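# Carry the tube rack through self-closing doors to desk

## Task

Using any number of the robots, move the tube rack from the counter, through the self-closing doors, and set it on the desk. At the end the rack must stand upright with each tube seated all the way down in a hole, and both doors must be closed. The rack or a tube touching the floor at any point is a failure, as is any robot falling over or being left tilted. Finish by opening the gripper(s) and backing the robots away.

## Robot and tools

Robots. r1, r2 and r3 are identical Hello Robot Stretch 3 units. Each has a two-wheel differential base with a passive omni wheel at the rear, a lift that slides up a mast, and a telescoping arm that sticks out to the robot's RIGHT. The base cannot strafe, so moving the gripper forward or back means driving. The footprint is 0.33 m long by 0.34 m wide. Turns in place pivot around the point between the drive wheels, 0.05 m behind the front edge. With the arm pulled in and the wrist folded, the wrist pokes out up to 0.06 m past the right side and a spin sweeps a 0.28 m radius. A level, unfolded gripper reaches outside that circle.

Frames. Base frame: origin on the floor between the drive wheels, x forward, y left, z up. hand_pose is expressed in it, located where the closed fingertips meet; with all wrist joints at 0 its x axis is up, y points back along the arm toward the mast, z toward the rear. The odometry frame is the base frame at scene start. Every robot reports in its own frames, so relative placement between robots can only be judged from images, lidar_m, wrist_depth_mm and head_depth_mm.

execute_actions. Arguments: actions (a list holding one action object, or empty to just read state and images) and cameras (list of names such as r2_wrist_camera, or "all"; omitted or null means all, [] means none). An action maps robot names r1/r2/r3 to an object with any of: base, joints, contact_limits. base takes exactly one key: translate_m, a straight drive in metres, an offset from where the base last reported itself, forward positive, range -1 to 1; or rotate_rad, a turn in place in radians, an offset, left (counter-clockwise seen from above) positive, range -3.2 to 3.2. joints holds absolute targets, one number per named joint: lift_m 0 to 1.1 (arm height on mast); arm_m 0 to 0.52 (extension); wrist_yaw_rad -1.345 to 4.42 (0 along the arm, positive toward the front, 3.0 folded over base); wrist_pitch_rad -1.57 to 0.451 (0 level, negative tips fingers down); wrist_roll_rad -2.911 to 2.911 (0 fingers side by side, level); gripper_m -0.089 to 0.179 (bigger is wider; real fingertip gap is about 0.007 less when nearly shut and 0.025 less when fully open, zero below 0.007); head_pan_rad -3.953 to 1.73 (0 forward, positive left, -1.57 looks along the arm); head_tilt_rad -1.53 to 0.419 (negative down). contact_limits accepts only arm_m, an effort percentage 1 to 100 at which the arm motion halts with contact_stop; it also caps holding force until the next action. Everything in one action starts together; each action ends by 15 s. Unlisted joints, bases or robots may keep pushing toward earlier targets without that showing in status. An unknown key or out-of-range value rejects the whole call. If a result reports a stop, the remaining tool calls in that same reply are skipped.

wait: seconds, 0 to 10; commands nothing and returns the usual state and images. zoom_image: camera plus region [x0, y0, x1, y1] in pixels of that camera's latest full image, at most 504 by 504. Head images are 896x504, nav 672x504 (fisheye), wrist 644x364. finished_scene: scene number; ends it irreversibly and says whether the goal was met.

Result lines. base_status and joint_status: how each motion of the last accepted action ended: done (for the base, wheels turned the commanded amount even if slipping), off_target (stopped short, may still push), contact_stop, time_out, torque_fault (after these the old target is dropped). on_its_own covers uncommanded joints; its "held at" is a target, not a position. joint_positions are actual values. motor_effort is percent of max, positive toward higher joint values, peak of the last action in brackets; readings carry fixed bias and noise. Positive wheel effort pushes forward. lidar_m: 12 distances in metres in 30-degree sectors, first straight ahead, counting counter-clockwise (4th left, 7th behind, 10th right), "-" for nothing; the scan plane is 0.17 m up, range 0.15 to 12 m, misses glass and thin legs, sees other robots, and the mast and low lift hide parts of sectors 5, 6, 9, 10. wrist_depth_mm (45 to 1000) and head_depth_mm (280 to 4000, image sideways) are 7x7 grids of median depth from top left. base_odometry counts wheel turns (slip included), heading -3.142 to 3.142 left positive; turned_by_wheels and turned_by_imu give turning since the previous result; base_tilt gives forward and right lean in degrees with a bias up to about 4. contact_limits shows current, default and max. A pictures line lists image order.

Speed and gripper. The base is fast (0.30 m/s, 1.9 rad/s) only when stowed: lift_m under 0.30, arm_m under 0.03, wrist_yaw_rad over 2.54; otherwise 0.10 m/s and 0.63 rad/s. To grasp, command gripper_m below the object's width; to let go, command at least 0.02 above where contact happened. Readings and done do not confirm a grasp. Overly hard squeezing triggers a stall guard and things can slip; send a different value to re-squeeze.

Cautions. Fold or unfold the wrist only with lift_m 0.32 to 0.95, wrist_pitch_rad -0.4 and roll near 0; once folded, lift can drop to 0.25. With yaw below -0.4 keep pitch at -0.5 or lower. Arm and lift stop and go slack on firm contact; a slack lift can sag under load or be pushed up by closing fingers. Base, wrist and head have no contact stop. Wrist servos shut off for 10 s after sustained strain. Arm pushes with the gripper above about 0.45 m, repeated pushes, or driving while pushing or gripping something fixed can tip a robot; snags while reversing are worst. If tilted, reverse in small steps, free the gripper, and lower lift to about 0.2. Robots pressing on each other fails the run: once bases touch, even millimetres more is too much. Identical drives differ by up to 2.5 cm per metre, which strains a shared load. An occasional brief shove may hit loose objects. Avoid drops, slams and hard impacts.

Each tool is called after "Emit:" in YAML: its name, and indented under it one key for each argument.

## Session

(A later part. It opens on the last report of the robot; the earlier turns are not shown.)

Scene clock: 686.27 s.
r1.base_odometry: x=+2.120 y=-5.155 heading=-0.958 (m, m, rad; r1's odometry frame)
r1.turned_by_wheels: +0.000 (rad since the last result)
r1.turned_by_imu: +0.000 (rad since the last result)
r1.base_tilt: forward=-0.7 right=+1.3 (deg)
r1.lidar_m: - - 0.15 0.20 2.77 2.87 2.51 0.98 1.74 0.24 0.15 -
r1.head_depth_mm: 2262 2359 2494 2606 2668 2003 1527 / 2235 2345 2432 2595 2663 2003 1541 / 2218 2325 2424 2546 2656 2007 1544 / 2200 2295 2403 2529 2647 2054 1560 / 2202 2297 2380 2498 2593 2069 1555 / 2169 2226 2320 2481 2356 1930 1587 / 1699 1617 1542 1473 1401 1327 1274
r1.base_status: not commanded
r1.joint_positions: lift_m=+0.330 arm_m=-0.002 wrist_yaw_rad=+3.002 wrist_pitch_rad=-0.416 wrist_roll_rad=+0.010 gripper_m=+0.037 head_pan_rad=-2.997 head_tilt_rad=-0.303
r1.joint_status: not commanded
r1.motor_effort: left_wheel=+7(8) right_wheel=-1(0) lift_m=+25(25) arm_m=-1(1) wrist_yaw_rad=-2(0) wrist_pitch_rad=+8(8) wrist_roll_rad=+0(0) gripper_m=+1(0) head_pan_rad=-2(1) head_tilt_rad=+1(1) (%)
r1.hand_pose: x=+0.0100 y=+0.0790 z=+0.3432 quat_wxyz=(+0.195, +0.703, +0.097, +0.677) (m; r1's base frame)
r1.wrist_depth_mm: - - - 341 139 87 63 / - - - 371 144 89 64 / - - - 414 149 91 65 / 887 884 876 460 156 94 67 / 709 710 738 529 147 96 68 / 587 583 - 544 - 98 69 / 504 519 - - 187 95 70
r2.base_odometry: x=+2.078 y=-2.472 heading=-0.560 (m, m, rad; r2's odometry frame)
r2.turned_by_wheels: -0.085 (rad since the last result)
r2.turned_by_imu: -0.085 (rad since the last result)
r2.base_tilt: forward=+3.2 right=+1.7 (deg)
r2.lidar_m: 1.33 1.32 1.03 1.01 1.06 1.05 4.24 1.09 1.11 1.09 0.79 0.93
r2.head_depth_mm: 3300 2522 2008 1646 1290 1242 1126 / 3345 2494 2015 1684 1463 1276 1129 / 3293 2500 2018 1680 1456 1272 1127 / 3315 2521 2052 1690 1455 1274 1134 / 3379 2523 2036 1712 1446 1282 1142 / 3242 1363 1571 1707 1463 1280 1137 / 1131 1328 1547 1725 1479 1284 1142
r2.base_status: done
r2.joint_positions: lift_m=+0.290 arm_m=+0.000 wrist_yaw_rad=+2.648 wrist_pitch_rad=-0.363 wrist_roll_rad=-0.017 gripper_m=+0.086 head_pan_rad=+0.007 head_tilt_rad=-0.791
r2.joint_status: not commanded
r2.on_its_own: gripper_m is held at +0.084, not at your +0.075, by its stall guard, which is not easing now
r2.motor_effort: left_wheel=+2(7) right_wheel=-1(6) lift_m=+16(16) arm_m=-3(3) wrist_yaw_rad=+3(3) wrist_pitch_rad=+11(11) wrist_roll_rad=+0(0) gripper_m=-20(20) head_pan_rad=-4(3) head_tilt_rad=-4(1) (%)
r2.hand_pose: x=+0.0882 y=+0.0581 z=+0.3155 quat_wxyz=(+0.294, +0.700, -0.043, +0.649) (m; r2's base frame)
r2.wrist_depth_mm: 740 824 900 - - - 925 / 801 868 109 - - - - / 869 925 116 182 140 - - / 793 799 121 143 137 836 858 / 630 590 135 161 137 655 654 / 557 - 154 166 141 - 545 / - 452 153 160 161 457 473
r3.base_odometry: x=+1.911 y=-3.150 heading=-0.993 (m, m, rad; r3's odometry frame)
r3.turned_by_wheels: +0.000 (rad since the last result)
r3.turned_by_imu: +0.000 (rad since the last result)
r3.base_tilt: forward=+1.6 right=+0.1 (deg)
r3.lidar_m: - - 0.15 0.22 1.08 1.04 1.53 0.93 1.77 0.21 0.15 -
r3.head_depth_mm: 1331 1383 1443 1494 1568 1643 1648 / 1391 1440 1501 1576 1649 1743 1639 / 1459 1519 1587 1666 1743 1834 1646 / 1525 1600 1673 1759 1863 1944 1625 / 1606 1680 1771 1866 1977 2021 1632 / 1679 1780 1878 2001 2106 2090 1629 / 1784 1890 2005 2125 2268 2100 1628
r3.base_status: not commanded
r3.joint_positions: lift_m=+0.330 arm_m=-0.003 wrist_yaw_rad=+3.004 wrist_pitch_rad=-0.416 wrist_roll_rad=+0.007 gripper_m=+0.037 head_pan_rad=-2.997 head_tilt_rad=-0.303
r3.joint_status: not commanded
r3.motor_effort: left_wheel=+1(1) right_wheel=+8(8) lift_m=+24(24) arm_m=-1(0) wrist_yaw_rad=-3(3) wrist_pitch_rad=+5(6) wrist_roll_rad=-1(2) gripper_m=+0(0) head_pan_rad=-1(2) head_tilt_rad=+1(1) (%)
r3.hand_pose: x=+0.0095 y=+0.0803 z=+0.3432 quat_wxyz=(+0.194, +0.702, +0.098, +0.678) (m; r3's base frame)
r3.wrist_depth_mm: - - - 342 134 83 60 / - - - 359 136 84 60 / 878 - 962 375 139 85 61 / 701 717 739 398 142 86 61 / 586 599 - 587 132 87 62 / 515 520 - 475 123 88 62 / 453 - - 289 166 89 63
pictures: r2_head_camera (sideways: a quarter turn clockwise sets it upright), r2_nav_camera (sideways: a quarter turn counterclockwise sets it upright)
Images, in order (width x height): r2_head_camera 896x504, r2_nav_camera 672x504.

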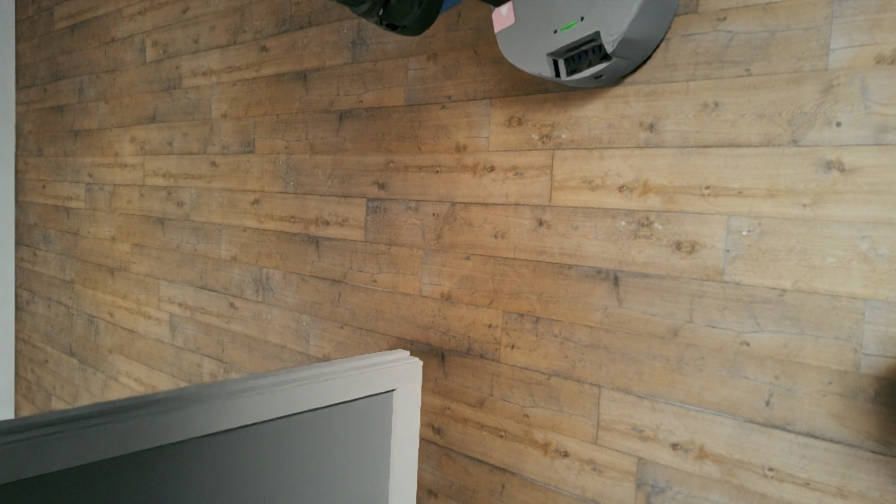

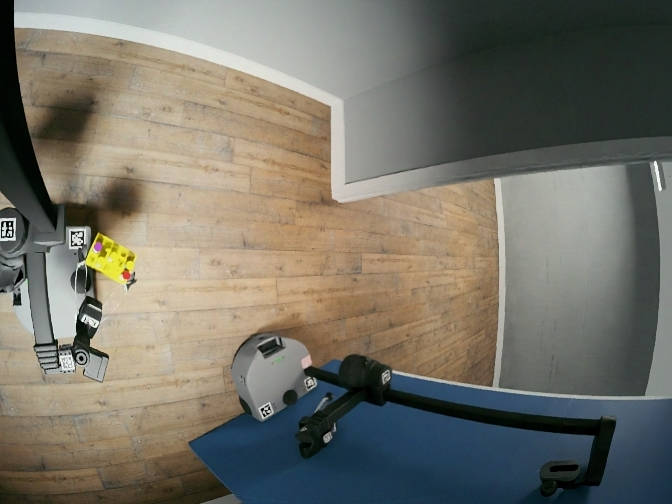

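Emit:
execute_actions:
  actions:
    - {"r1": {"base": {"translate_m": -1.0}, "joints": {"lift_m": 0.27}}, "r2": {"base": {"translate_m": 1.0}}}
  cameras: ["r2_nav_camera"]

Emit:
execute_actions:
  actions:
    - {"r1": {"base": {"translate_m": -0.3}, "joints": {"head_pan_rad": -0.6, "head_tilt_rad": -0.3}}, "r2": {"base": {"translate_m": 0.95}, "joints": {"head_pan_rad": 1.2, "head_tilt_rad": -0.5}}}
  cameras: ["r2_nav_camera", "r2_head_camera", "r2_wrist_camera", "r1_nav_camera"]

Scene clock: 709.80 s.
r1.base_odometry: x=+1.545 y=-4.337 heading=-0.958 (m, m, rad; r1's odometry frame)
r1.turned_by_wheels: +0.000 (rad since the last result)
r1.turned_by_imu: -0.004 (rad since the last result)
r1.base_tilt: forward=-0.7 right=+1.3 (deg)
r1.lidar_m: 0.29 2.61 2.89 2.52 2.53 1.77 1.54 1.22 0.72 0.63 0.62 0.70
r1.head_depth_mm: 1372 1443 1516 1577 1688 1754 1526 / 1359 1419 1493 1565 1663 1768 1543 / 1348 1414 1482 1558 1629 1740 1553 / 1343 1398 1456 1545 1623 1711 1548 / 1326 1387 1455 1531 1600 1693 1564 / 1319 1389 1426 1504 1598 1664 1581 / 1301 1361 1422 1490 1569 1649 1578
r1.base_status: done
r1.joint_positions: lift_m=+0.271 arm_m=-0.002 wrist_yaw_rad=+3.002 wrist_pitch_rad=-0.416 wrist_roll_rad=+0.010 gripper_m=+0.037 head_pan_rad=-2.997 head_tilt_rad=-0.303
r1.joint_status: all done
r1.motor_effort: left_wheel=+1(7) right_wheel=-1(9) lift_m=+16(21) arm_m=-1(1) wrist_yaw_rad=-1(2) wrist_pitch_rad=+8(8) wrist_roll_rad=+0(0) gripper_m=+1(1) head_pan_rad=-1(2) head_tilt_rad=+2(1) (%)
r1.hand_pose: x=+0.0101 y=+0.0790 z=+0.2836 quat_wxyz=(+0.195, +0.703, +0.097, +0.677) (m; r1's base frame)
r1.wrist_depth_mm: - - - - - - - / - - - - - - - / - - - - - - 978 / 781 773 757 758 761 742 743 / 611 622 634 606 625 597 610 / 516 509 - 524 - 501 500 / 450 - - - 425 427 428
r2.base_odometry: x=+2.925 y=-3.004 heading=-0.560 (m, m, rad; r2's odometry frame)
r2.turned_by_wheels: +0.000 (rad since the last result)
r2.turned_by_imu: +0.005 (rad since the last result)
r2.base_tilt: forward=+3.2 right=+1.7 (deg)
r2.lidar_m: 3.54 0.46 0.44 0.94 1.00 1.44 1.99 1.54 0.58 0.47 0.57 3.36
r2.head_depth_mm: 2994 2496 2011 1682 1446 1261 1122 / 3048 2484 2024 1688 1445 1270 1129 / 3049 2510 2024 1686 1457 1268 1131 / 3068 2546 2022 1682 1446 1271 1137 / 3129 2563 2037 1694 1453 1273 1142 / 3129 2545 2054 1697 1465 1281 1138 / 3148 2549 2062 1717 1470 998 1044
r2.base_status: done
r2.joint_positions: lift_m=+0.290 arm_m=+0.000 wrist_yaw_rad=+2.648 wrist_pitch_rad=-0.363 wrist_roll_rad=-0.017 gripper_m=+0.086 head_pan_rad=+0.007 head_tilt_rad=-0.791
r2.joint_status: not commanded
r2.on_its_own: gripper_m is held at +0.084, not at your +0.075, by its stall guard, which is not easing now
r2.motor_effort: left_wheel=+1(7) right_wheel=-1(4) lift_m=+16(16) arm_m=-3(3) wrist_yaw_rad=+3(3) wrist_pitch_rad=+11(11) wrist_roll_rad=+1(0) gripper_m=-20(19) head_pan_rad=-3(4) head_tilt_rad=-3(3) (%)
r2.hand_pose: x=+0.0882 y=+0.0581 z=+0.3155 quat_wxyz=(+0.294, +0.700, -0.043, +0.649) (m; r2's base frame)
r2.wrist_depth_mm: 704 775 845 443 470 - - / 756 809 109 451 449 - - / 803 849 117 180 140 - - / 796 808 121 143 137 840 848 / 634 588 135 161 137 648 672 / 542 - 153 166 140 - 537 / - 457 153 161 160 445 468
r3.base_odometry: x=+1.911 y=-3.150 heading=-0.993 (m, m, rad; r3's odometry frame)
r3.turned_by_wheels: +0.000 (rad since the last result)
r3.turned_by_imu: +0.000 (rad since the last result)
r3.base_tilt: forward=+1.7 right=+0.1 (deg)
r3.lidar_m: - - 0.15 0.22 1.08 0.58 1.53 1.78 1.78 0.21 0.15 -
r3.head_depth_mm: 1326 1383 1430 1498 1566 1638 1635 / 1383 1448 1507 1569 1664 1741 1630 / 1448 1513 1587 1667 1752 1836 1639 / 1521 1590 1675 1765 1854 1941 1638 / 1601 1683 1760 1858 1979 2016 1625 / 1696 1786 1871 1987 2111 2101 1622 / 1793 1889 2003 2120 2273 2082 1630
r3.base_status: not commanded
r3.joint_positions: lift_m=+0.330 arm_m=-0.003 wrist_yaw_rad=+3.004 wrist_pitch_rad=-0.416 wrist_roll_rad=+0.007 gripper_m=+0.037 head_pan_rad=-2.997 head_tilt_rad=-0.303
r3.joint_status: not commanded
r3.motor_effort: left_wheel=+2(2) right_wheel=+7(8) lift_m=+24(24) arm_m=-1(1) wrist_yaw_rad=-3(3) wrist_pitch_rad=+6(5) wrist_roll_rad=-1(1) gripper_m=-1(0) head_pan_rad=-3(2) head_tilt_rad=+1(2) (%)
r3.hand_pose: x=+0.0095 y=+0.0803 z=+0.3432 quat_wxyz=(+0.194, +0.702, +0.098, +0.678) (m; r3's base frame)
r3.wrist_depth_mm: - - - 340 133 83 60 / - - - 359 136 84 60 / 897 - 936 379 138 85 61 / 706 705 742 400 141 86 61 / 589 604 - 582 132 87 62 / 494 523 - 483 123 88 62 / 461 - - 291 167 89 63
pictures: r2_nav_camera (sideways: a quarter turn counterclockwise sets it upright)
Images, in order (width x height): r2_nav_camera 672x504.

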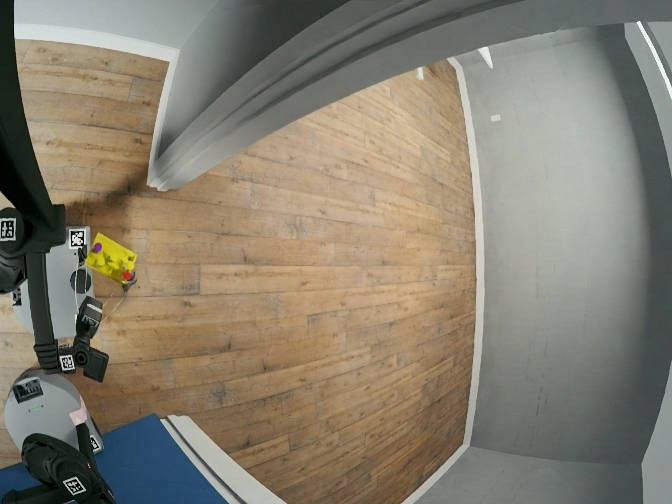

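Scene clock: 714.73 s.
r1.base_odometry: x=+1.372 y=-4.091 heading=-0.958 (m, m, rad; r1's odometry frame)
r1.turned_by_wheels: +0.000 (rad since the last result)
r1.turned_by_imu: +0.000 (rad since the last result)
r1.base_tilt: forward=-0.7 right=+1.3 (deg)
r1.lidar_m: 1.46 2.91 2.82 2.45 2.43 1.43 1.25 1.25 0.81 0.70 0.70 0.81
r1.head_depth_mm: 608 633 661 695 727 762 805 / 653 682 712 748 784 823 867 / 706 742 769 808 864 914 972 / 772 811 861 913 960 1029 1107 / 855 897 954 1021 1086 1170 1266 / 948 1010 1073 1153 1255 1361 1452 / 1066 1145 1233 1347 1457 1616 1579
r1.base_status: done
r1.joint_positions: lift_m=+0.271 arm_m=-0.002 wrist_yaw_rad=+3.001 wrist_pitch_rad=-0.416 wrist_roll_rad=+0.010 gripper_m=+0.037 head_pan_rad=-0.607 head_tilt_rad=-0.303
r1.joint_status: all done
r1.motor_effort: left_wheel=+1(6) right_wheel=-1(11) lift_m=+16(16) arm_m=-1(1) wrist_yaw_rad=-1(0) wrist_pitch_rad=+8(8) wrist_roll_rad=+0(0) gripper_m=+1(1) head_pan_rad=+4(38) head_tilt_rad=+2(1) (%)
r1.hand_pose: x=+0.0101 y=+0.0790 z=+0.2836 quat_wxyz=(+0.195, +0.703, +0.097, +0.677) (m; r1's base frame)
r1.wrist_depth_mm: - - - - - - - / - - - - - - - / - - - - - 996 - / 779 774 769 774 765 751 743 / 613 622 634 611 622 600 604 / 512 515 - 531 - 504 506 / 452 - - - 429 427 433
r2.base_odometry: x=+3.730 y=-3.509 heading=-0.560 (m, m, rad; r2's odometry frame)
r2.turned_by_wheels: +0.000 (rad since the last result)
r2.turned_by_imu: +0.005 (rad since the last result)
r2.base_tilt: forward=+3.2 right=+1.6 (deg)
r2.lidar_m: 2.59 2.75 2.50 1.73 0.75 0.63 2.93 0.85 0.85 2.26 2.40 2.63
r2.head_depth_mm: 2387 2496 2804 2378 1854 1503 1264 / 2322 2462 2822 2391 1848 1508 1267 / 2258 2387 2760 2384 1853 1500 1270 / 2202 2357 2625 2424 1843 1497 1275 / 2141 2284 2568 2404 1854 1511 1271 / 2077 2225 2388 2295 1865 1518 1276 / 2055 2205 2450 2412 1847 1519 1284
r2.base_status: done
r2.joint_positions: lift_m=+0.290 arm_m=+0.000 wrist_yaw_rad=+2.648 wrist_pitch_rad=-0.363 wrist_roll_rad=-0.017 gripper_m=+0.086 head_pan_rad=+1.193 head_tilt_rad=-0.507
r2.joint_status: all done
r2.on_its_own: gripper_m is held at +0.084, not at your +0.075, by its stall guard, which is not easing now
r2.motor_effort: left_wheel=+1(8) right_wheel=-1(3) lift_m=+16(16) arm_m=-3(3) wrist_yaw_rad=+2(3) wrist_pitch_rad=+11(11) wrist_roll_rad=+0(0) gripper_m=-20(20) head_pan_rad=+5(44) head_tilt_rad=+3(19) (%)
r2.hand_pose: x=+0.0882 y=+0.0581 z=+0.3155 quat_wxyz=(+0.294, +0.700, -0.043, +0.649) (m; r2's base frame)
r2.wrist_depth_mm: - - - - - - - / - - 110 - - - - / - - 117 168 140 - - / 798 801 121 144 137 838 851 / 618 567 135 160 137 651 662 / 545 - 153 166 141 - 545 / - 454 153 160 161 451 469
r3.base_odometry: x=+1.911 y=-3.150 heading=-0.993 (m, m, rad; r3's odometry frame)
r3.turned_by_wheels: +0.000 (rad since the last result)
r3.turned_by_imu: +0.000 (rad since the last result)
r3.base_tilt: forward=+1.6 right=-0.1 (deg)
r3.lidar_m: - - 0.15 0.22 1.08 1.04 1.53 1.79 1.78 0.21 0.15 -
r3.head_depth_mm: 1325 1377 1437 1496 1571 1642 1646 / 1388 1442 1511 1574 1648 1738 1638 / 1459 1506 1584 1659 1753 1841 1632 / 1521 1600 1674 1762 1860 1948 1631 / 1605 1671 1770 1865 1968 2018 1636 / 1682 1774 1890 1983 2116 2088 1632 / 1784 1892 1999 2138 2278 2098 1626
r3.base_status: not commanded
r3.joint_positions: lift_m=+0.330 arm_m=-0.003 wrist_yaw_rad=+3.004 wrist_pitch_rad=-0.416 wrist_roll_rad=+0.007 gripper_m=+0.037 head_pan_rad=-2.997 head_tilt_rad=-0.303
r3.joint_status: not commanded
r3.motor_effort: left_wheel=+2(1) right_wheel=+7(8) lift_m=+24(24) arm_m=-1(1) wrist_yaw_rad=-3(3) wrist_pitch_rad=+5(5) wrist_roll_rad=-1(1) gripper_m=-1(1) head_pan_rad=-1(1) head_tilt_rad=+1(2) (%)
r3.hand_pose: x=+0.0095 y=+0.0803 z=+0.3432 quat_wxyz=(+0.194, +0.702, +0.098, +0.678) (m; r3's base frame)
r3.wrist_depth_mm: - - - 340 133 83 60 / - - - 359 136 84 60 / 862 - 916 379 138 85 61 / 704 711 754 395 141 86 61 / 591 598 - 585 132 87 62 / 512 511 - 480 124 88 63 / 454 - - 289 166 89 63
pictures: r1_nav_camera (sideways: a quarter turn counterclockwise sets it upright), r2_head_camera (sideways: a quarter turn clockwise sets it upright), r2_nav_camera (sideways: a quarter turn counterclockwise sets it upright), r2_wrist_camera
Images, in order (width x height): r1_nav_camera 672x504, r2_head_camera 896x504, r2_nav_camera 672x504, r2_wrist_camera 644x364.

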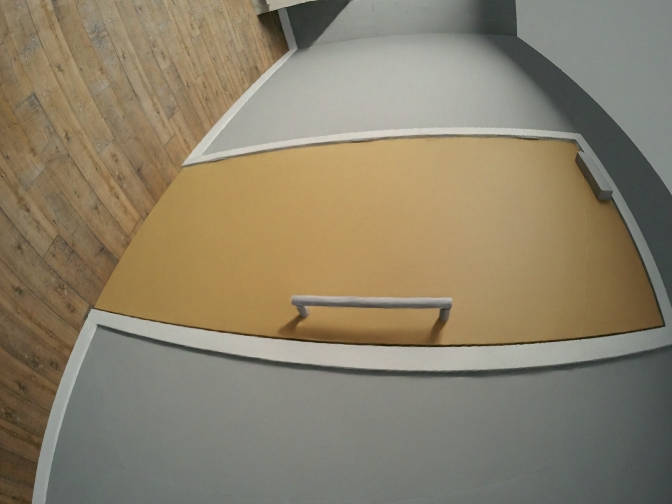

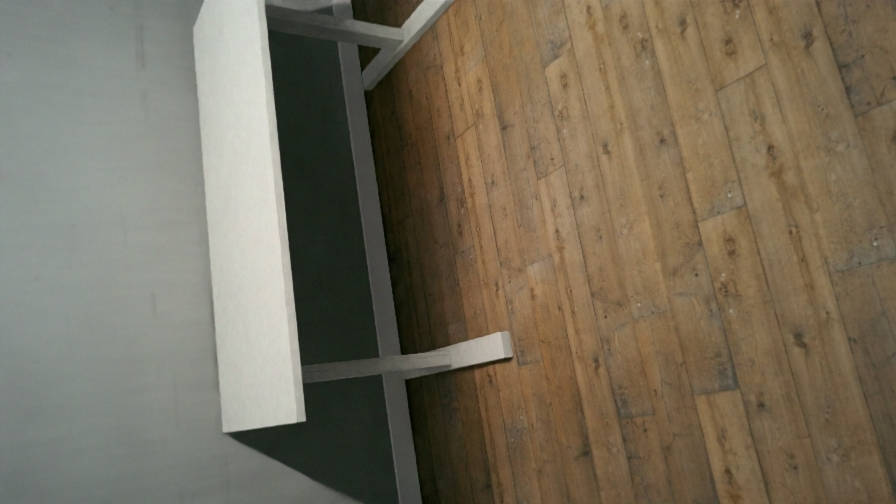

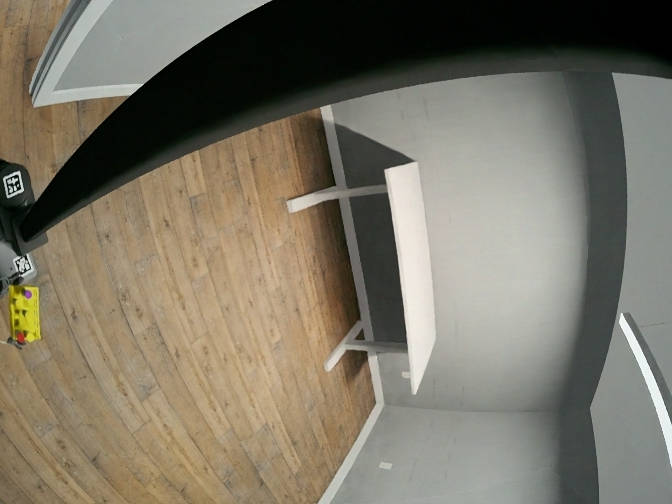

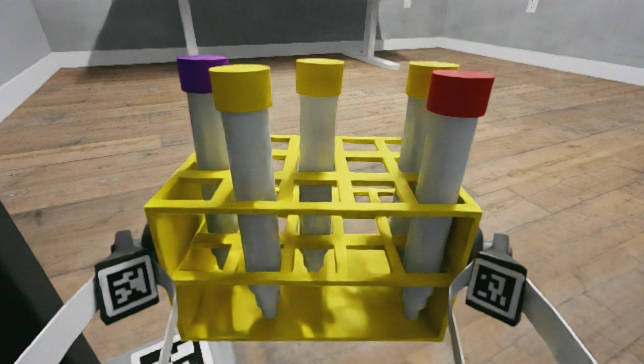

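Emit:
execute_actions:
  actions:
    - {"r2": {"base": {"rotate_rad": 1.098}, "joints": {"head_pan_rad": 0.0}}, "r3": {"joints": {"lift_m": 0.27}}}
  cameras: []

Emit:
execute_actions:
  actions:
    - {"r2": {"base": {"translate_m": 1.0}}, "r3": {"base": {"translate_m": -1.0}}}
  cameras: []

Emit:
execute_actions:
  actions:
    - {"r2": {"base": {"translate_m": 0.4}}, "r3": {"base": {"translate_m": -0.15}, "joints": {"head_pan_rad": 0.7}}}
  cameras: ["r2_nav_camera", "r2_head_camera", "r3_nav_camera"]

Scene clock: 735.57 s.
r1.base_odometry: x=+1.372 y=-4.091 heading=-0.958 (m, m, rad; r1's odometry frame)
r1.turned_by_wheels: +0.000 (rad since the last result)
r1.turned_by_imu: +0.001 (rad since the last result)
r1.base_tilt: forward=-0.7 right=+1.4 (deg)
r1.lidar_m: 1.46 2.90 2.81 2.45 2.44 1.43 1.25 1.25 0.81 0.70 0.70 0.83
r1.head_depth_mm: 610 633 663 693 723 759 800 / 661 691 723 760 794 836 881 / 720 751 776 808 875 937 984 / 784 823 866 918 980 1035 1112 / 861 910 965 1027 1099 1180 1281 / 954 1019 1095 1166 1253 1362 1460 / 1077 1152 1235 1342 1453 1616 1582
r1.base_status: not commanded
r1.joint_positions: lift_m=+0.271 arm_m=-0.002 wrist_yaw_rad=+3.001 wrist_pitch_rad=-0.416 wrist_roll_rad=+0.010 gripper_m=+0.037 head_pan_rad=-0.607 head_tilt_rad=-0.303
r1.joint_status: not commanded
r1.motor_effort: left_wheel=+1(1) right_wheel=-2(2) lift_m=+16(16) arm_m=-1(1) wrist_yaw_rad=-2(0) wrist_pitch_rad=+8(8) wrist_roll_rad=+0(0) gripper_m=+1(1) head_pan_rad=+4(3) head_tilt_rad=+1(2) (%)
r1.hand_pose: x=+0.0101 y=+0.0790 z=+0.2836 quat_wxyz=(+0.195, +0.703, +0.097, +0.677) (m; r1's base frame)
r1.wrist_depth_mm: - - - - - - - / - - - - - - - / - - - - - - - / 778 768 776 745 762 759 750 / 613 618 644 607 622 604 604 / 515 507 - 531 - 501 497 / 447 - - - 426 433 426
r2.base_odometry: x=+3.730 y=-3.509 heading=+0.538 (m, m, rad; r2's odometry frame)
r2.turned_by_wheels: +1.098 (rad since the last result)
r2.turned_by_imu: +1.094 (rad since the last result)
r2.base_tilt: forward=+3.2 right=+1.7 (deg)
r2.lidar_m: 2.50 1.52 0.72 0.63 2.91 0.85 0.92 2.26 2.44 2.61 2.59 2.79
r2.head_depth_mm: 2562 2706 3039 2398 1829 1498 1273 / 2446 2598 2842 2409 1853 1495 1273 / 2372 2448 2881 2376 1849 1512 1271 / 2267 2387 2689 2404 1855 1505 1271 / 2192 2299 2632 2376 1851 1505 1278 / 2142 2245 2501 2304 1846 1508 1273 / 2049 2189 2386 2408 1859 1524 1276
r2.base_status: done
r2.joint_positions: lift_m=+0.290 arm_m=+0.000 wrist_yaw_rad=+2.648 wrist_pitch_rad=-0.363 wrist_roll_rad=-0.017 gripper_m=+0.086 head_pan_rad=+0.007 head_tilt_rad=-0.507
r2.joint_status: all done
r2.on_its_own: gripper_m is held at +0.084, not at your +0.075, by its stall guard, which is not easing now
r2.motor_effort: left_wheel=-1(6) right_wheel=+3(10) lift_m=+16(16) arm_m=-3(3) wrist_yaw_rad=+3(3) wrist_pitch_rad=+11(11) wrist_roll_rad=+0(0) gripper_m=-20(20) head_pan_rad=-2(43) head_tilt_rad=+3(2) (%)
r2.hand_pose: x=+0.0882 y=+0.0581 z=+0.3155 quat_wxyz=(+0.294, +0.700, -0.043, +0.649) (m; r2's base frame)
r2.wrist_depth_mm: - 559 663 894 - - - / - 595 109 835 - - - / - 676 117 184 140 - - / 804 730 121 144 136 836 855 / 628 593 135 160 136 666 668 / 538 - 153 165 140 - 539 / - 455 154 160 161 455 462
r3.base_odometry: x=+1.911 y=-3.150 heading=-0.993 (m, m, rad; r3's odometry frame)
r3.turned_by_wheels: +0.000 (rad since the last result)
r3.turned_by_imu: +0.000 (rad since the last result)
r3.base_tilt: forward=+1.7 right=-0.1 (deg)
r3.lidar_m: - - 0.15 0.22 1.08 1.04 1.53 1.79 1.78 0.21 0.15 -
r3.head_depth_mm: 1324 1382 1432 1498 1568 1647 1641 / 1384 1442 1501 1569 1655 1740 1643 / 1454 1521 1581 1659 1754 1832 1642 / 1523 1592 1678 1755 1858 1937 1630 / 1594 1678 1770 1858 1971 2015 1631 / 1695 1775 1878 1992 2123 2080 1629 / 1788 1881 1997 2126 2257 2105 1630
r3.base_status: not commanded
r3.joint_positions: lift_m=+0.270 arm_m=-0.003 wrist_yaw_rad=+3.004 wrist_pitch_rad=-0.416 wrist_roll_rad=+0.007 gripper_m=+0.037 head_pan_rad=-2.997 head_tilt_rad=-0.303
r3.joint_status: all done
r3.motor_effort: left_wheel=+2(1) right_wheel=+9(8) lift_m=+22(23) arm_m=-1(1) wrist_yaw_rad=-3(3) wrist_pitch_rad=+5(6) wrist_roll_rad=-1(2) gripper_m=+0(0) head_pan_rad=+0(1) head_tilt_rad=+2(2) (%)
r3.hand_pose: x=+0.0095 y=+0.0803 z=+0.2833 quat_wxyz=(+0.194, +0.702, +0.098, +0.678) (m; r3's base frame)
r3.wrist_depth_mm: - - - 344 133 83 60 / - - - 363 136 84 60 / 774 - 805 374 138 85 61 / 617 616 648 397 142 86 61 / 511 524 - 525 131 87 62 / 456 - - - 124 88 62 / - - - - 165 89 63
pictures: none
No camera images: the call's "cameras" was empty. Leave "cameras" out to get every camera's image.

Scene clock: 740.67 s.
r1.base_odometry: x=+1.372 y=-4.091 heading=-0.958 (m, m, rad; r1's odometry frame)
r1.turned_by_wheels: +0.000 (rad since the last result)
r1.turned_by_imu: +0.001 (rad since the last result)
r1.base_tilt: forward=-0.8 right=+1.3 (deg)
r1.lidar_m: 1.46 2.90 2.81 2.45 2.44 1.43 1.25 1.25 0.80 0.70 0.70 0.82
r1.head_depth_mm: 607 635 661 694 725 763 800 / 662 694 725 759 796 835 880 / 722 752 773 805 875 931 988 / 782 824 867 919 975 1036 1112 / 856 910 968 1029 1101 1187 1273 / 953 1010 1084 1160 1263 1362 1461 / 1071 1147 1239 1347 1451 1607 1583
r1.base_status: not commanded
r1.joint_positions: lift_m=+0.271 arm_m=-0.002 wrist_yaw_rad=+3.001 wrist_pitch_rad=-0.416 wrist_roll_rad=+0.010 gripper_m=+0.037 head_pan_rad=-0.607 head_tilt_rad=-0.303
r1.joint_status: not commanded
r1.motor_effort: left_wheel=+0(1) right_wheel=-1(2) lift_m=+16(16) arm_m=-1(1) wrist_yaw_rad=-2(0) wrist_pitch_rad=+8(8) wrist_roll_rad=+0(0) gripper_m=+1(1) head_pan_rad=+3(3) head_tilt_rad=+1(1) (%)
r1.hand_pose: x=+0.0101 y=+0.0790 z=+0.2836 quat_wxyz=(+0.195, +0.703, +0.097, +0.677) (m; r1's base frame)
r1.wrist_depth_mm: - - - - - - - / - - - - - - - / - - - - - - - / 778 765 768 761 761 749 760 / 616 622 639 605 616 609 597 / 516 509 - 528 - 500 505 / 448 - - - 427 431 429
r2.base_odometry: x=+4.589 y=-2.997 heading=+0.537 (m, m, rad; r2's odometry frame)
r2.turned_by_wheels: +0.000 (rad since the last result)
r2.turned_by_imu: +0.006 (rad since the last result)
r2.base_tilt: forward=+3.1 right=+1.7 (deg)
r2.lidar_m: 1.61 1.16 1.21 0.97 0.96 1.03 1.83 3.16 2.80 2.22 2.20 1.52
r2.head_depth_mm: 1595 1758 1511 1223 1778 1492 1272 / 1527 1697 1515 1175 1848 1500 1267 / 1487 1620 1517 1126 1848 1506 1276 / 1419 1548 1528 1073 1836 1510 1275 / 1385 1492 1546 1078 1791 1513 1279 / 1332 1446 1525 1080 1787 1524 1275 / 1293 1402 1463 1083 1742 1507 1273
r2.base_status: done
r2.joint_positions: lift_m=+0.290 arm_m=+0.000 wrist_yaw_rad=+2.648 wrist_pitch_rad=-0.363 wrist_roll_rad=-0.017 gripper_m=+0.086 head_pan_rad=+0.007 head_tilt_rad=-0.506
r2.joint_status: not commanded
r2.on_its_own: gripper_m is held at +0.084, not at your +0.075, by its stall guard, which is not easing now
r2.motor_effort: left_wheel=-2(5) right_wheel=+3(7) lift_m=+15(16) arm_m=-3(3) wrist_yaw_rad=+3(3) wrist_pitch_rad=+11(11) wrist_roll_rad=+0(0) gripper_m=-20(20) head_pan_rad=-4(3) head_tilt_rad=+1(3) (%)
r2.hand_pose: x=+0.0882 y=+0.0581 z=+0.3155 quat_wxyz=(+0.294, +0.700, -0.043, +0.649) (m; r2's base frame)
r2.wrist_depth_mm: 725 848 - - - - - / 763 925 110 - - - - / 771 955 118 183 140 - - / 754 801 121 143 137 842 851 / 629 592 136 160 136 660 647 / 549 - 153 166 141 - 538 / - 451 153 159 161 455 453
r3.base_odometry: x=+1.365 y=-2.313 heading=-0.993 (m, m, rad; r3's odometry frame)
r3.turned_by_wheels: +0.000 (rad since the last result)
r3.turned_by_imu: -0.003 (rad since the last result)
r3.base_tilt: forward=+1.7 right=+0.0 (deg)
r3.lidar_m: 0.30 0.59 0.70 0.71 0.65 0.57 0.57 0.66 1.16 1.52 1.77 1.54
r3.head_depth_mm: 466 484 504 526 550 577 605 / 486 507 528 553 579 609 640 / 509 532 557 582 612 644 683 / 534 558 586 615 648 687 726 / 561 588 620 653 690 732 778 / 591 624 657 694 737 783 839 / 627 661 699 741 791 846 907
r3.base_status: done
r3.joint_positions: lift_m=+0.270 arm_m=-0.003 wrist_yaw_rad=+3.002 wrist_pitch_rad=-0.416 wrist_roll_rad=+0.007 gripper_m=+0.037 head_pan_rad=-2.997 head_tilt_rad=-0.303
r3.joint_status: not commanded
r3.motor_effort: left_wheel=+0(10) right_wheel=-1(7) lift_m=+24(23) arm_m=+0(1) wrist_yaw_rad=-1(3) wrist_pitch_rad=+5(5) wrist_roll_rad=-1(1) gripper_m=+0(1) head_pan_rad=-2(2) head_tilt_rad=+2(1) (%)
r3.hand_pose: x=+0.0101 y=+0.0802 z=+0.2832 quat_wxyz=(+0.195, +0.702, +0.097, +0.678) (m; r3's base frame)
r3.wrist_depth_mm: 581 - 723 689 - - - / 606 - 770 744 - - - / 636 - 792 791 877 879 916 / 596 - 660 665 661 686 696 / 519 530 - 547 564 570 577 / 469 - - - 472 477 491 / - - - 407 410 418 425
pictures: none
No camera images: the call's "cameras" was empty. Leave "cameras" out to get every camera's image.

Scene clock: 743.73 s.
r1.base_odometry: x=+1.372 y=-4.091 heading=-0.958 (m, m, rad; r1's odometry frame)
r1.turned_by_wheels: +0.000 (rad since the last result)
r1.turned_by_imu: +0.001 (rad since the last result)
r1.base_tilt: forward=-0.8 right=+1.3 (deg)
r1.lidar_m: 1.46 2.90 2.81 2.45 2.43 1.43 1.25 1.25 0.81 0.70 0.70 0.83
r1.head_depth_mm: 610 633 661 695 724 759 800 / 664 692 723 760 793 838 884 / 718 752 776 799 873 926 992 / 786 822 873 923 976 1037 1111 / 859 913 966 1033 1096 1186 1280 / 953 1015 1091 1170 1258 1369 1470 / 1070 1154 1233 1340 1461 1620 1604
r1.base_status: not commanded
r1.joint_positions: lift_m=+0.271 arm_m=-0.002 wrist_yaw_rad=+3.001 wrist_pitch_rad=-0.416 wrist_roll_rad=+0.010 gripper_m=+0.037 head_pan_rad=-0.607 head_tilt_rad=-0.303
r1.joint_status: not commanded
r1.motor_effort: left_wheel=+0(0) right_wheel=-1(1) lift_m=+16(16) arm_m=-1(1) wrist_yaw_rad=-1(1) wrist_pitch_rad=+8(8) wrist_roll_rad=+0(0) gripper_m=+1(1) head_pan_rad=+3(4) head_tilt_rad=+2(1) (%)
r1.hand_pose: x=+0.0101 y=+0.0790 z=+0.2836 quat_wxyz=(+0.195, +0.703, +0.097, +0.677) (m; r1's base frame)
r1.wrist_depth_mm: - - - - - - - / - - - - - - - / - - - - - - 999 / 770 754 779 758 757 747 758 / 623 602 633 607 624 606 604 / 512 515 - 524 - 499 504 / 452 - - - 426 431 424
r2.base_odometry: x=+4.932 y=-2.792 heading=+0.537 (m, m, rad; r2's odometry frame)
r2.turned_by_wheels: +0.000 (rad since the last result)
r2.turned_by_imu: +0.002 (rad since the last result)
r2.base_tilt: forward=+3.3 right=+1.6 (deg)
r2.lidar_m: 1.23 0.84 0.84 1.12 1.11 1.20 2.05 3.55 2.59 2.06 2.04 1.16
r2.head_depth_mm: 1220 1344 1439 1067 825 1430 1272 / 1170 1281 1387 1071 823 1393 1265 / 1124 1233 1352 1076 826 713 1263 / 1088 1192 1305 1075 830 691 1275 / 1048 1140 1252 1077 833 674 1279 / 1014 1110 1215 1078 830 678 1216 / 989 1070 1161 1087 836 676 1202
r2.base_status: done
r2.joint_positions: lift_m=+0.290 arm_m=+0.000 wrist_yaw_rad=+2.648 wrist_pitch_rad=-0.363 wrist_roll_rad=-0.017 gripper_m=+0.086 head_pan_rad=+0.007 head_tilt_rad=-0.506
r2.joint_status: not commanded
r2.on_its_own: gripper_m is held at +0.084, not at your +0.075, by its stall guard, which is not easing now
r2.motor_effort: left_wheel=-2(6) right_wheel=+3(8) lift_m=+16(17) arm_m=-3(3) wrist_yaw_rad=+3(3) wrist_pitch_rad=+11(11) wrist_roll_rad=+0(0) gripper_m=-20(20) head_pan_rad=-3(3) head_tilt_rad=+2(2) (%)
r2.hand_pose: x=+0.0882 y=+0.0581 z=+0.3155 quat_wxyz=(+0.294, +0.700, -0.043, +0.649) (m; r2's base frame)
r2.wrist_depth_mm: 829 - - - - 946 842 / 882 - 110 - 781 - 849 / 884 - 118 179 140 - 903 / 788 799 121 143 137 850 834 / 629 590 135 160 136 647 663 / 541 - 154 166 140 - 553 / - 455 154 161 161 452 463
r3.base_odometry: x=+1.283 y=-2.187 heading=-0.993 (m, m, rad; r3's odometry frame)
r3.turned_by_wheels: +0.000 (rad since the last result)
r3.turned_by_imu: -0.001 (rad since the last result)
r3.base_tilt: forward=+1.5 right=-0.1 (deg)
r3.lidar_m: 1.50 0.71 0.61 0.76 0.49 0.42 0.42 0.49 0.87 1.47 1.80 1.68
r3.head_depth_mm: 832 890 957 1034 1129 1238 1361 / 743 789 842 900 970 1047 1132 / 671 708 750 799 847 909 976 / 612 642 677 713 756 805 860 / 562 588 607 637 671 718 763 / 520 543 564 592 620 652 690 / 498 526 559 - 2531 830 1484
r3.base_status: done
r3.joint_positions: lift_m=+0.270 arm_m=-0.003 wrist_yaw_rad=+3.002 wrist_pitch_rad=-0.416 wrist_roll_rad=+0.007 gripper_m=+0.037 head_pan_rad=+0.693 head_tilt_rad=-0.303
r3.joint_status: all done
r3.motor_effort: left_wheel=+1(10) right_wheel=+0(6) lift_m=+23(23) arm_m=-1(0) wrist_yaw_rad=-1(1) wrist_pitch_rad=+6(5) wrist_roll_rad=-1(1) gripper_m=+0(1) head_pan_rad=+4(41) head_tilt_rad=+2(2) (%)
r3.hand_pose: x=+0.0101 y=+0.0802 z=+0.2832 quat_wxyz=(+0.195, +0.703, +0.097, +0.678) (m; r3's base frame)
r3.wrist_depth_mm: 437 - 756 720 698 547 557 / 469 - 818 783 774 599 612 / 485 - 821 825 807 665 692 / 486 - 652 659 672 689 689 / 481 521 - 532 562 566 567 / 454 - - - 471 479 490 / - - - 412 407 418 423
pictures: r2_head_camera (sideways: a quarter turn clockwise sets it upright), r2_nav_camera (sideways: a quarter turn counterclockwise sets it upright), r3_nav_camera (sideways: a quarter turn counterclockwise sets it upright)
Images, in order (width x height): r2_head_camera 896x504, r2_nav_camera 672x504, r3_nav_camera 672x504.

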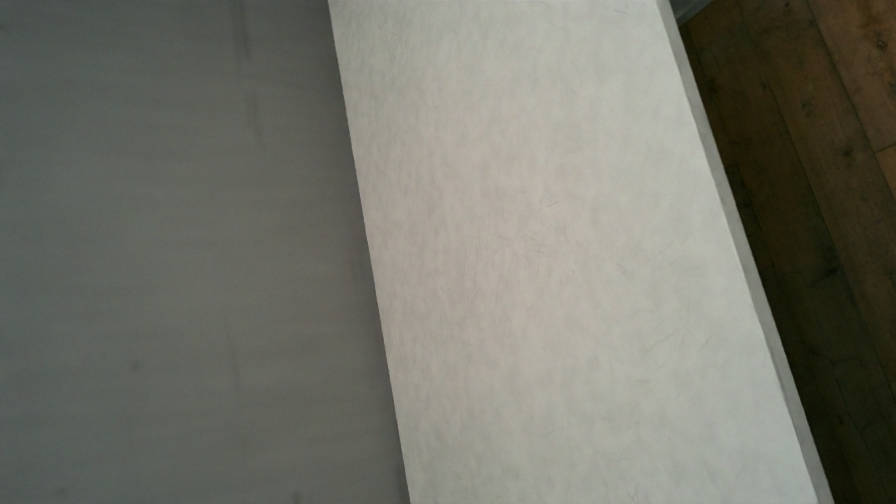

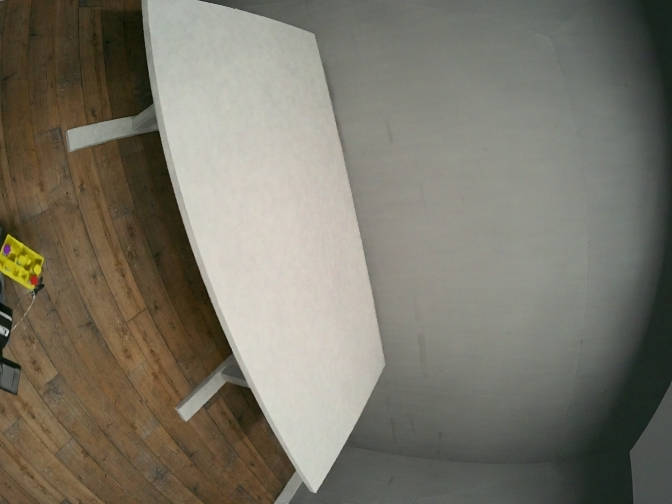

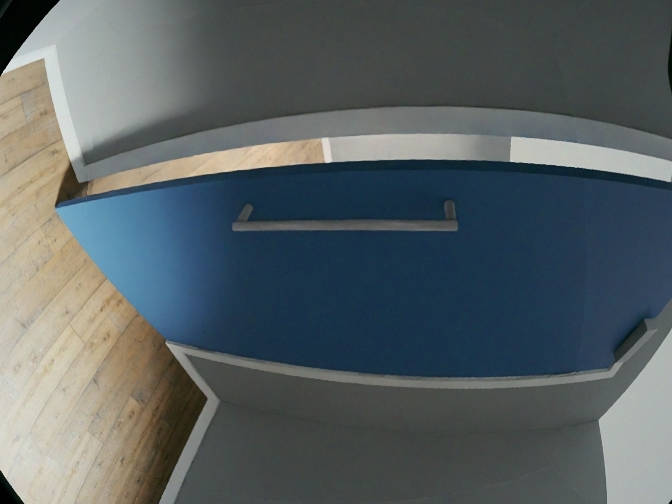

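Emit:
execute_actions:
  actions:
    - {"r2": {"base": {"rotate_rad": 1.97}, "joints": {"lift_m": 0.80, "head_pan_rad": -1.57, "head_tilt_rad": -0.7}}}
  cameras: ["r2_nav_camera"]

Emit:
execute_actions:
  actions:
    - {"r2": {"joints": {"wrist_yaw_rad": 0.0}}}
  cameras: ["r2_wrist_camera"]

Emit:
execute_actions:
  actions:
    - {"r2": {"joints": {"arm_m": 0.25}}}
  cameras: ["r2_wrist_camera", "r2_head_camera", "r3_nav_camera"]

Scene clock: 763.57 s.
r1.base_odometry: x=+1.372 y=-4.091 heading=-0.958 (m, m, rad; r1's odometry frame)
r1.turned_by_wheels: +0.000 (rad since the last result)
r1.turned_by_imu: +0.003 (rad since the last result)
r1.base_tilt: forward=-0.7 right=+1.4 (deg)
r1.lidar_m: 1.46 2.91 2.81 2.45 2.44 1.43 1.25 1.25 0.81 0.70 0.70 0.82
r1.head_depth_mm: 609 634 661 695 722 759 800 / 663 695 727 759 796 838 884 / 717 753 773 805 874 931 989 / 782 824 870 917 973 1047 1113 / 860 908 962 1032 1097 1185 1287 / 952 1016 1086 1160 1257 1369 1461 / 1072 1149 1234 1342 1456 1616 1576
r1.base_status: not commanded
r1.joint_positions: lift_m=+0.271 arm_m=-0.002 wrist_yaw_rad=+3.001 wrist_pitch_rad=-0.416 wrist_roll_rad=+0.010 gripper_m=+0.037 head_pan_rad=-0.607 head_tilt_rad=-0.303
r1.joint_status: not commanded
r1.motor_effort: left_wheel=+2(0) right_wheel=-2(2) lift_m=+16(16) arm_m=-1(1) wrist_yaw_rad=-2(1) wrist_pitch_rad=+8(8) wrist_roll_rad=+0(0) gripper_m=+1(0) head_pan_rad=+4(4) head_tilt_rad=+1(1) (%)
r1.hand_pose: x=+0.0101 y=+0.0790 z=+0.2836 quat_wxyz=(+0.195, +0.703, +0.097, +0.677) (m; r1's base frame)
r1.wrist_depth_mm: - - - - - - - / - - - - - - - / - - - - - - 992 / 768 785 771 767 750 760 753 / 616 621 635 607 622 595 600 / 511 513 - 528 - 505 499 / 448 - - - 431 428 430
r2.base_odometry: x=+4.932 y=-2.792 heading=+2.507 (m, m, rad; r2's odometry frame)
r2.turned_by_wheels: +1.970 (rad since the last result)
r2.turned_by_imu: +1.967 (rad since the last result)
r2.base_tilt: forward=+3.1 right=+1.5 (deg)
r2.lidar_m: 1.11 1.15 1.69 3.55 2.91 2.12 2.04 1.16 1.27 1.22 0.84 1.15
r2.head_depth_mm: 1037 1168 1034 822 702 1358 - / 1039 1173 1035 825 705 1368 - / 1044 1179 1038 828 709 1362 - / 1052 1180 1046 832 710 1390 - / 1048 1181 1047 837 713 1329 1156 / 1049 1188 1052 837 711 1313 1168 / 1064 1193 1058 839 732 1351 1179
r2.base_status: done
r2.joint_positions: lift_m=+0.800 arm_m=+0.000 wrist_yaw_rad=+2.648 wrist_pitch_rad=-0.363 wrist_roll_rad=-0.017 gripper_m=+0.086 head_pan_rad=-1.563 head_tilt_rad=-0.691
r2.joint_status: all done
r2.on_its_own: gripper_m is held at +0.084, not at your +0.075, by its stall guard, which is not easing now
r2.motor_effort: left_wheel=-1(8) right_wheel=+3(8) lift_m=+24(22) arm_m=-3(3) wrist_yaw_rad=+3(2) wrist_pitch_rad=+11(11) wrist_roll_rad=+0(0) gripper_m=-19(20) head_pan_rad=-3(41) head_tilt_rad=-4(15) (%)
r2.hand_pose: x=+0.0882 y=+0.0581 z=+0.8250 quat_wxyz=(+0.294, +0.700, -0.044, +0.649) (m; r2's base frame)
r2.wrist_depth_mm: - - - - - - 782 / - - 110 - - - 820 / - - 118 180 139 - 859 / - - 122 145 137 - 866 / - - 135 160 136 - 912 / - - 154 166 141 - 931 / - 969 157 160 160 - 949
r3.base_odometry: x=+1.283 y=-2.187 heading=-0.993 (m, m, rad; r3's odometry frame)
r3.turned_by_wheels: +0.000 (rad since the last result)
r3.turned_by_imu: +0.000 (rad since the last result)
r3.base_tilt: forward=+1.7 right=+0.1 (deg)
r3.lidar_m: 1.50 0.87 0.75 0.76 0.49 0.42 0.42 0.49 0.86 1.47 1.81 1.68
r3.head_depth_mm: 922 977 1040 1114 1192 1284 1399 / 859 906 959 1022 1093 1169 1265 / 805 844 895 950 1007 1073 1147 / 758 794 834 881 932 992 1053 / 714 747 783 823 868 918 972 / 677 705 733 769 805 858 906 / 642 669 696 731 764 803 838
r3.base_status: not commanded
r3.joint_positions: lift_m=+0.270 arm_m=-0.003 wrist_yaw_rad=+3.002 wrist_pitch_rad=-0.416 wrist_roll_rad=+0.007 gripper_m=+0.037 head_pan_rad=+0.693 head_tilt_rad=-0.303
r3.joint_status: not commanded
r3.motor_effort: left_wheel=+1(1) right_wheel=-1(1) lift_m=+23(23) arm_m=-1(1) wrist_yaw_rad=-1(1) wrist_pitch_rad=+5(5) wrist_roll_rad=-1(1) gripper_m=-1(0) head_pan_rad=+3(4) head_tilt_rad=+2(2) (%)
r3.hand_pose: x=+0.0101 y=+0.0802 z=+0.2832 quat_wxyz=(+0.195, +0.703, +0.097, +0.678) (m; r3's base frame)
r3.wrist_depth_mm: 442 - 760 727 692 692 658 / 466 - 798 805 766 743 722 / 491 - 806 835 820 788 789 / 484 - 663 662 679 683 698 / 483 523 - 543 549 564 578 / 453 - - - 471 476 489 / - - - 412 413 415 424
pictures: r2_nav_camera (sideways: a quarter turn counterclockwise sets it upright)
Images, in order (width x height): r2_nav_camera 672x504.

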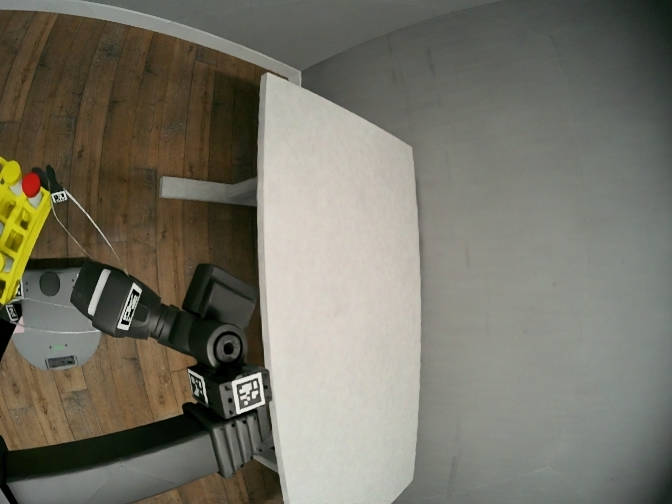

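Scene clock: 765.90 s.
r1.base_odometry: x=+1.372 y=-4.091 heading=-0.958 (m, m, rad; r1's odometry frame)
r1.turned_by_wheels: +0.000 (rad since the last result)
r1.turned_by_imu: +0.001 (rad since the last result)
r1.base_tilt: forward=-0.7 right=+1.3 (deg)
r1.lidar_m: 1.46 2.90 2.79 2.45 2.43 1.43 1.25 1.25 0.81 0.70 0.70 0.83
r1.head_depth_mm: 607 633 661 693 727 763 801 / 664 694 726 759 796 841 886 / 718 752 773 806 873 927 986 / 782 821 872 918 976 1043 1120 / 865 908 966 1030 1101 1178 1274 / 957 1017 1082 1170 1257 1367 1470 / 1069 1145 1236 1348 1462 1619 1587
r1.base_status: not commanded
r1.joint_positions: lift_m=+0.271 arm_m=-0.002 wrist_yaw_rad=+3.001 wrist_pitch_rad=-0.416 wrist_roll_rad=+0.010 gripper_m=+0.037 head_pan_rad=-0.607 head_tilt_rad=-0.303
r1.joint_status: not commanded
r1.motor_effort: left_wheel=+2(2) right_wheel=-1(2) lift_m=+16(16) arm_m=-1(1) wrist_yaw_rad=+0(0) wrist_pitch_rad=+8(8) wrist_roll_rad=+0(0) gripper_m=+1(2) head_pan_rad=+2(3) head_tilt_rad=+1(2) (%)
r1.hand_pose: x=+0.0101 y=+0.0790 z=+0.2836 quat_wxyz=(+0.195, +0.703, +0.097, +0.677) (m; r1's base frame)
r1.wrist_depth_mm: - - - - - - - / - - - - - - - / - - - - - 993 986 / 790 773 757 768 753 762 747 / 614 615 642 613 618 602 600 / 509 510 - 530 - 502 501 / 452 - - - 425 431 427
r2.base_odometry: x=+4.932 y=-2.792 heading=+2.507 (m, m, rad; r2's odometry frame)
r2.turned_by_wheels: +0.000 (rad since the last result)
r2.turned_by_imu: +0.000 (rad since the last result)
r2.base_tilt: forward=+3.2 right=+1.7 (deg)
r2.lidar_m: 1.11 1.15 1.68 3.53 2.90 2.12 2.04 1.16 1.26 1.22 0.84 1.15
r2.head_depth_mm: 1036 1169 1033 824 703 1357 - / 1042 1169 1037 829 538 1358 - / 1045 1169 1038 832 531 - - / 1046 1176 1042 830 531 1337 1164 / 1047 1184 1048 835 721 1340 1170 / 1052 1192 1051 836 713 1307 1177 / 1053 1190 1058 843 732 1350 1176
r2.base_status: not commanded
r2.joint_positions: lift_m=+0.800 arm_m=+0.000 wrist_yaw_rad=+0.003 wrist_pitch_rad=-0.363 wrist_roll_rad=-0.017 gripper_m=+0.086 head_pan_rad=-1.563 head_tilt_rad=-0.691
r2.joint_status: all done
r2.on_its_own: gripper_m is held at +0.084, not at your +0.075, by its stall guard, which is not easing now
r2.motor_effort: left_wheel=-2(1) right_wheel=+2(2) lift_m=+23(24) arm_m=-3(3) wrist_yaw_rad=-3(6) wrist_pitch_rad=+11(11) wrist_roll_rad=+0(0) gripper_m=-21(20) head_pan_rad=-3(4) head_tilt_rad=-2(1) (%)
r2.hand_pose: x=-0.0208 y=-0.3764 z=+0.8250 quat_wxyz=(+0.702, +0.130, -0.689, -0.126) (m; r2's base frame)
r2.wrist_depth_mm: 826 828 843 830 854 857 861 / 897 875 111 859 785 870 921 / 609 571 119 168 140 577 620 / 410 414 121 143 137 437 438 / 326 302 135 159 136 340 344 / 273 - 153 166 140 - 282 / 930 968 159 160 161 951 856
r3.base_odometry: x=+1.283 y=-2.187 heading=-0.993 (m, m, rad; r3's odometry frame)
r3.turned_by_wheels: +0.000 (rad since the last result)
r3.turned_by_imu: +0.000 (rad since the last result)
r3.base_tilt: forward=+1.7 right=+0.0 (deg)
r3.lidar_m: 1.50 0.87 0.75 0.76 0.49 0.42 0.42 0.49 0.87 1.47 1.81 1.68
r3.head_depth_mm: 922 979 1037 1112 1190 1282 1395 / 860 904 961 1021 1094 1174 1259 / 803 848 894 947 1004 1070 1148 / 757 794 835 881 935 987 1053 / 714 748 783 824 868 917 974 / 678 706 733 772 805 858 904 / 643 669 699 730 762 803 837
r3.base_status: not commanded
r3.joint_positions: lift_m=+0.270 arm_m=-0.003 wrist_yaw_rad=+3.002 wrist_pitch_rad=-0.416 wrist_roll_rad=+0.007 gripper_m=+0.037 head_pan_rad=+0.693 head_tilt_rad=-0.303
r3.joint_status: not commanded
r3.motor_effort: left_wheel=+0(0) right_wheel=-1(1) lift_m=+23(23) arm_m=-1(1) wrist_yaw_rad=-1(1) wrist_pitch_rad=+5(5) wrist_roll_rad=-1(2) gripper_m=+0(0) head_pan_rad=+4(3) head_tilt_rad=+1(2) (%)
r3.hand_pose: x=+0.0101 y=+0.0802 z=+0.2832 quat_wxyz=(+0.195, +0.703, +0.097, +0.678) (m; r3's base frame)
r3.wrist_depth_mm: 433 - 746 725 708 684 664 / 463 - 829 783 748 733 710 / 498 - 799 833 812 796 806 / 485 - 666 646 678 696 703 / 486 523 - 551 557 561 582 / 461 - - - 473 481 492 / - - - 408 419 420 426
pictures: r2_wrist_camera
Images, in order (width x height): r2_wrist_camera 644x364.

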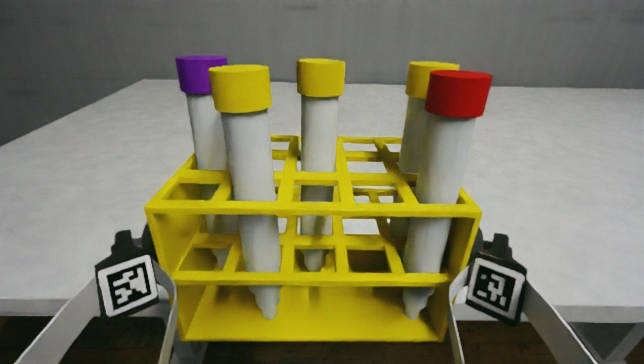

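Scene clock: 768.97 s.
r1.base_odometry: x=+1.372 y=-4.091 heading=-0.958 (m, m, rad; r1's odometry frame)
r1.turned_by_wheels: +0.000 (rad since the last result)
r1.turned_by_imu: +0.001 (rad since the last result)
r1.base_tilt: forward=-0.7 right=+1.3 (deg)
r1.lidar_m: 1.46 2.90 2.81 2.45 2.43 1.43 1.25 1.25 0.81 0.70 0.70 0.83
r1.head_depth_mm: 607 633 660 694 724 761 800 / 662 693 726 761 793 839 885 / 715 754 772 801 877 933 984 / 784 827 866 921 973 1037 1113 / 857 910 963 1023 1099 1185 1274 / 953 1014 1087 1167 1250 1365 1466 / 1071 1148 1238 1344 1460 1611 1593
r1.base_status: not commanded
r1.joint_positions: lift_m=+0.271 arm_m=-0.002 wrist_yaw_rad=+3.001 wrist_pitch_rad=-0.416 wrist_roll_rad=+0.010 gripper_m=+0.037 head_pan_rad=-0.607 head_tilt_rad=-0.303
r1.joint_status: not commanded
r1.motor_effort: left_wheel=+1(1) right_wheel=-2(2) lift_m=+16(16) arm_m=-1(1) wrist_yaw_rad=-1(1) wrist_pitch_rad=+8(8) wrist_roll_rad=+0(0) gripper_m=+1(0) head_pan_rad=+3(3) head_tilt_rad=+1(1) (%)
r1.hand_pose: x=+0.0101 y=+0.0790 z=+0.2836 quat_wxyz=(+0.195, +0.703, +0.097, +0.677) (m; r1's base frame)
r1.wrist_depth_mm: - - - - - - - / - - - - - - - / - - - - - 986 - / 776 761 759 759 760 745 744 / 620 615 643 606 618 610 598 / 516 514 - 525 - 507 502 / 455 - - - 425 430 429
r2.base_odometry: x=+4.932 y=-2.792 heading=+2.507 (m, m, rad; r2's odometry frame)
r2.turned_by_wheels: +0.000 (rad since the last result)
r2.turned_by_imu: -0.001 (rad since the last result)
r2.base_tilt: forward=+3.2 right=+1.7 (deg)
r2.lidar_m: 1.11 1.15 1.69 3.55 2.90 2.12 2.04 1.16 1.27 1.22 0.84 1.15
r2.head_depth_mm: 1041 1170 1037 - - 1329 1162 / 1043 1176 1072 - 691 1334 1161 / 1042 1177 1076 - 689 1333 1166 / 1046 1180 1044 786 709 1332 1173 / 1048 1180 1052 836 710 1339 1175 / 1055 1193 1055 838 714 1313 1178 / 1057 1183 1055 840 733 1348 1173
r2.base_status: not commanded
r2.joint_positions: lift_m=+0.800 arm_m=+0.250 wrist_yaw_rad=+0.002 wrist_pitch_rad=-0.363 wrist_roll_rad=-0.017 gripper_m=+0.086 head_pan_rad=-1.563 head_tilt_rad=-0.691
r2.joint_status: all done
r2.on_its_own: gripper_m is held at +0.084, not at your +0.075, by its stall guard, which is not easing now
r2.motor_effort: left_wheel=-2(1) right_wheel=+2(2) lift_m=+23(24) arm_m=+4(5) wrist_yaw_rad=-2(4) wrist_pitch_rad=+11(11) wrist_roll_rad=+0(0) gripper_m=-20(20) head_pan_rad=-5(4) head_tilt_rad=-4(3) (%)
r2.hand_pose: x=-0.0212 y=-0.6256 z=+0.8250 quat_wxyz=(+0.702, +0.129, -0.689, -0.126) (m; r2's base frame)
r2.wrist_depth_mm: 614 616 634 627 637 645 656 / 664 684 110 653 676 690 696 / 601 575 118 169 140 568 616 / 407 412 121 144 137 438 440 / 321 299 135 160 137 338 341 / 273 - 153 166 141 - 280 / 229 231 159 161 161 234 237
r3.base_odometry: x=+1.283 y=-2.187 heading=-0.993 (m, m, rad; r3's odometry frame)
r3.turned_by_wheels: +0.000 (rad since the last result)
r3.turned_by_imu: +0.000 (rad since the last result)
r3.base_tilt: forward=+1.7 right=+0.0 (deg)
r3.lidar_m: 1.49 0.88 0.75 0.76 0.49 0.42 0.42 0.49 0.87 1.47 1.80 1.68
r3.head_depth_mm: 918 971 1039 1112 1191 1288 1397 / 857 906 961 1025 1091 1166 1261 / 805 847 893 947 1006 1071 1147 / 757 793 837 880 930 987 1055 / 714 747 784 825 868 919 972 / 676 703 734 770 805 856 902 / 643 671 697 730 765 801 838
r3.base_status: not commanded
r3.joint_positions: lift_m=+0.270 arm_m=-0.003 wrist_yaw_rad=+3.002 wrist_pitch_rad=-0.416 wrist_roll_rad=+0.007 gripper_m=+0.037 head_pan_rad=+0.693 head_tilt_rad=-0.303
r3.joint_status: not commanded
r3.motor_effort: left_wheel=+0(1) right_wheel=-1(0) lift_m=+23(23) arm_m=-1(1) wrist_yaw_rad=-1(1) wrist_pitch_rad=+5(6) wrist_roll_rad=-1(1) gripper_m=+0(0) head_pan_rad=+4(4) head_tilt_rad=+1(1) (%)
r3.hand_pose: x=+0.0101 y=+0.0802 z=+0.2832 quat_wxyz=(+0.195, +0.703, +0.097, +0.678) (m; r3's base frame)
r3.wrist_depth_mm: 437 - 757 736 698 678 671 / 463 - 798 787 757 748 736 / 481 - 800 824 791 790 800 / 483 - 646 660 669 686 693 / 479 518 - 542 564 564 578 / 462 - - - 475 487 486 / - - - 404 405 420 422
pictures: r2_head_camera (sideways: a quarter turn clockwise sets it upright), r2_wrist_camera, r3_nav_camera (sideways: a quarter turn counterclockwise sets it upright)
Images, in order (width x height): r2_head_camera 896x504, r2_wrist_camera 644x364, r3_nav_camera 672x504.

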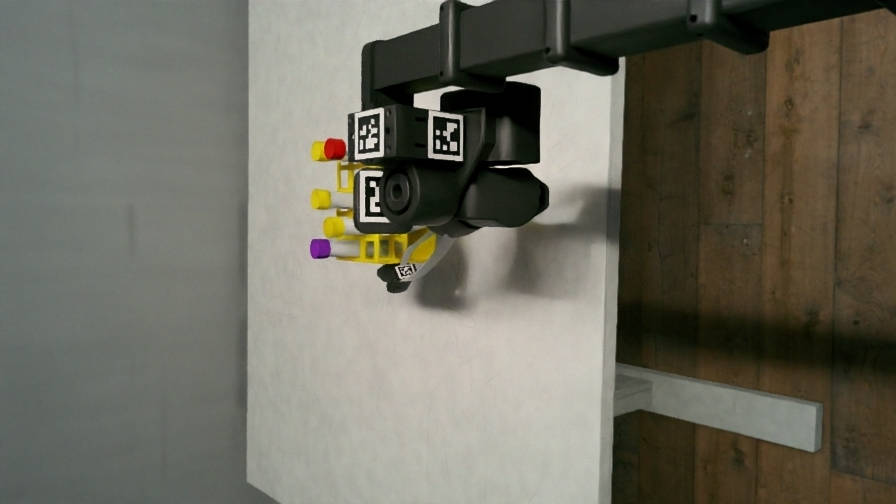

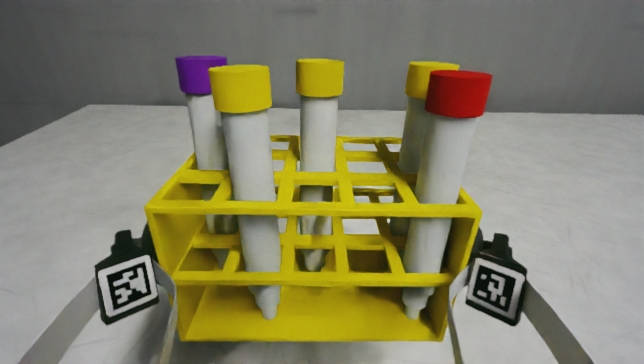

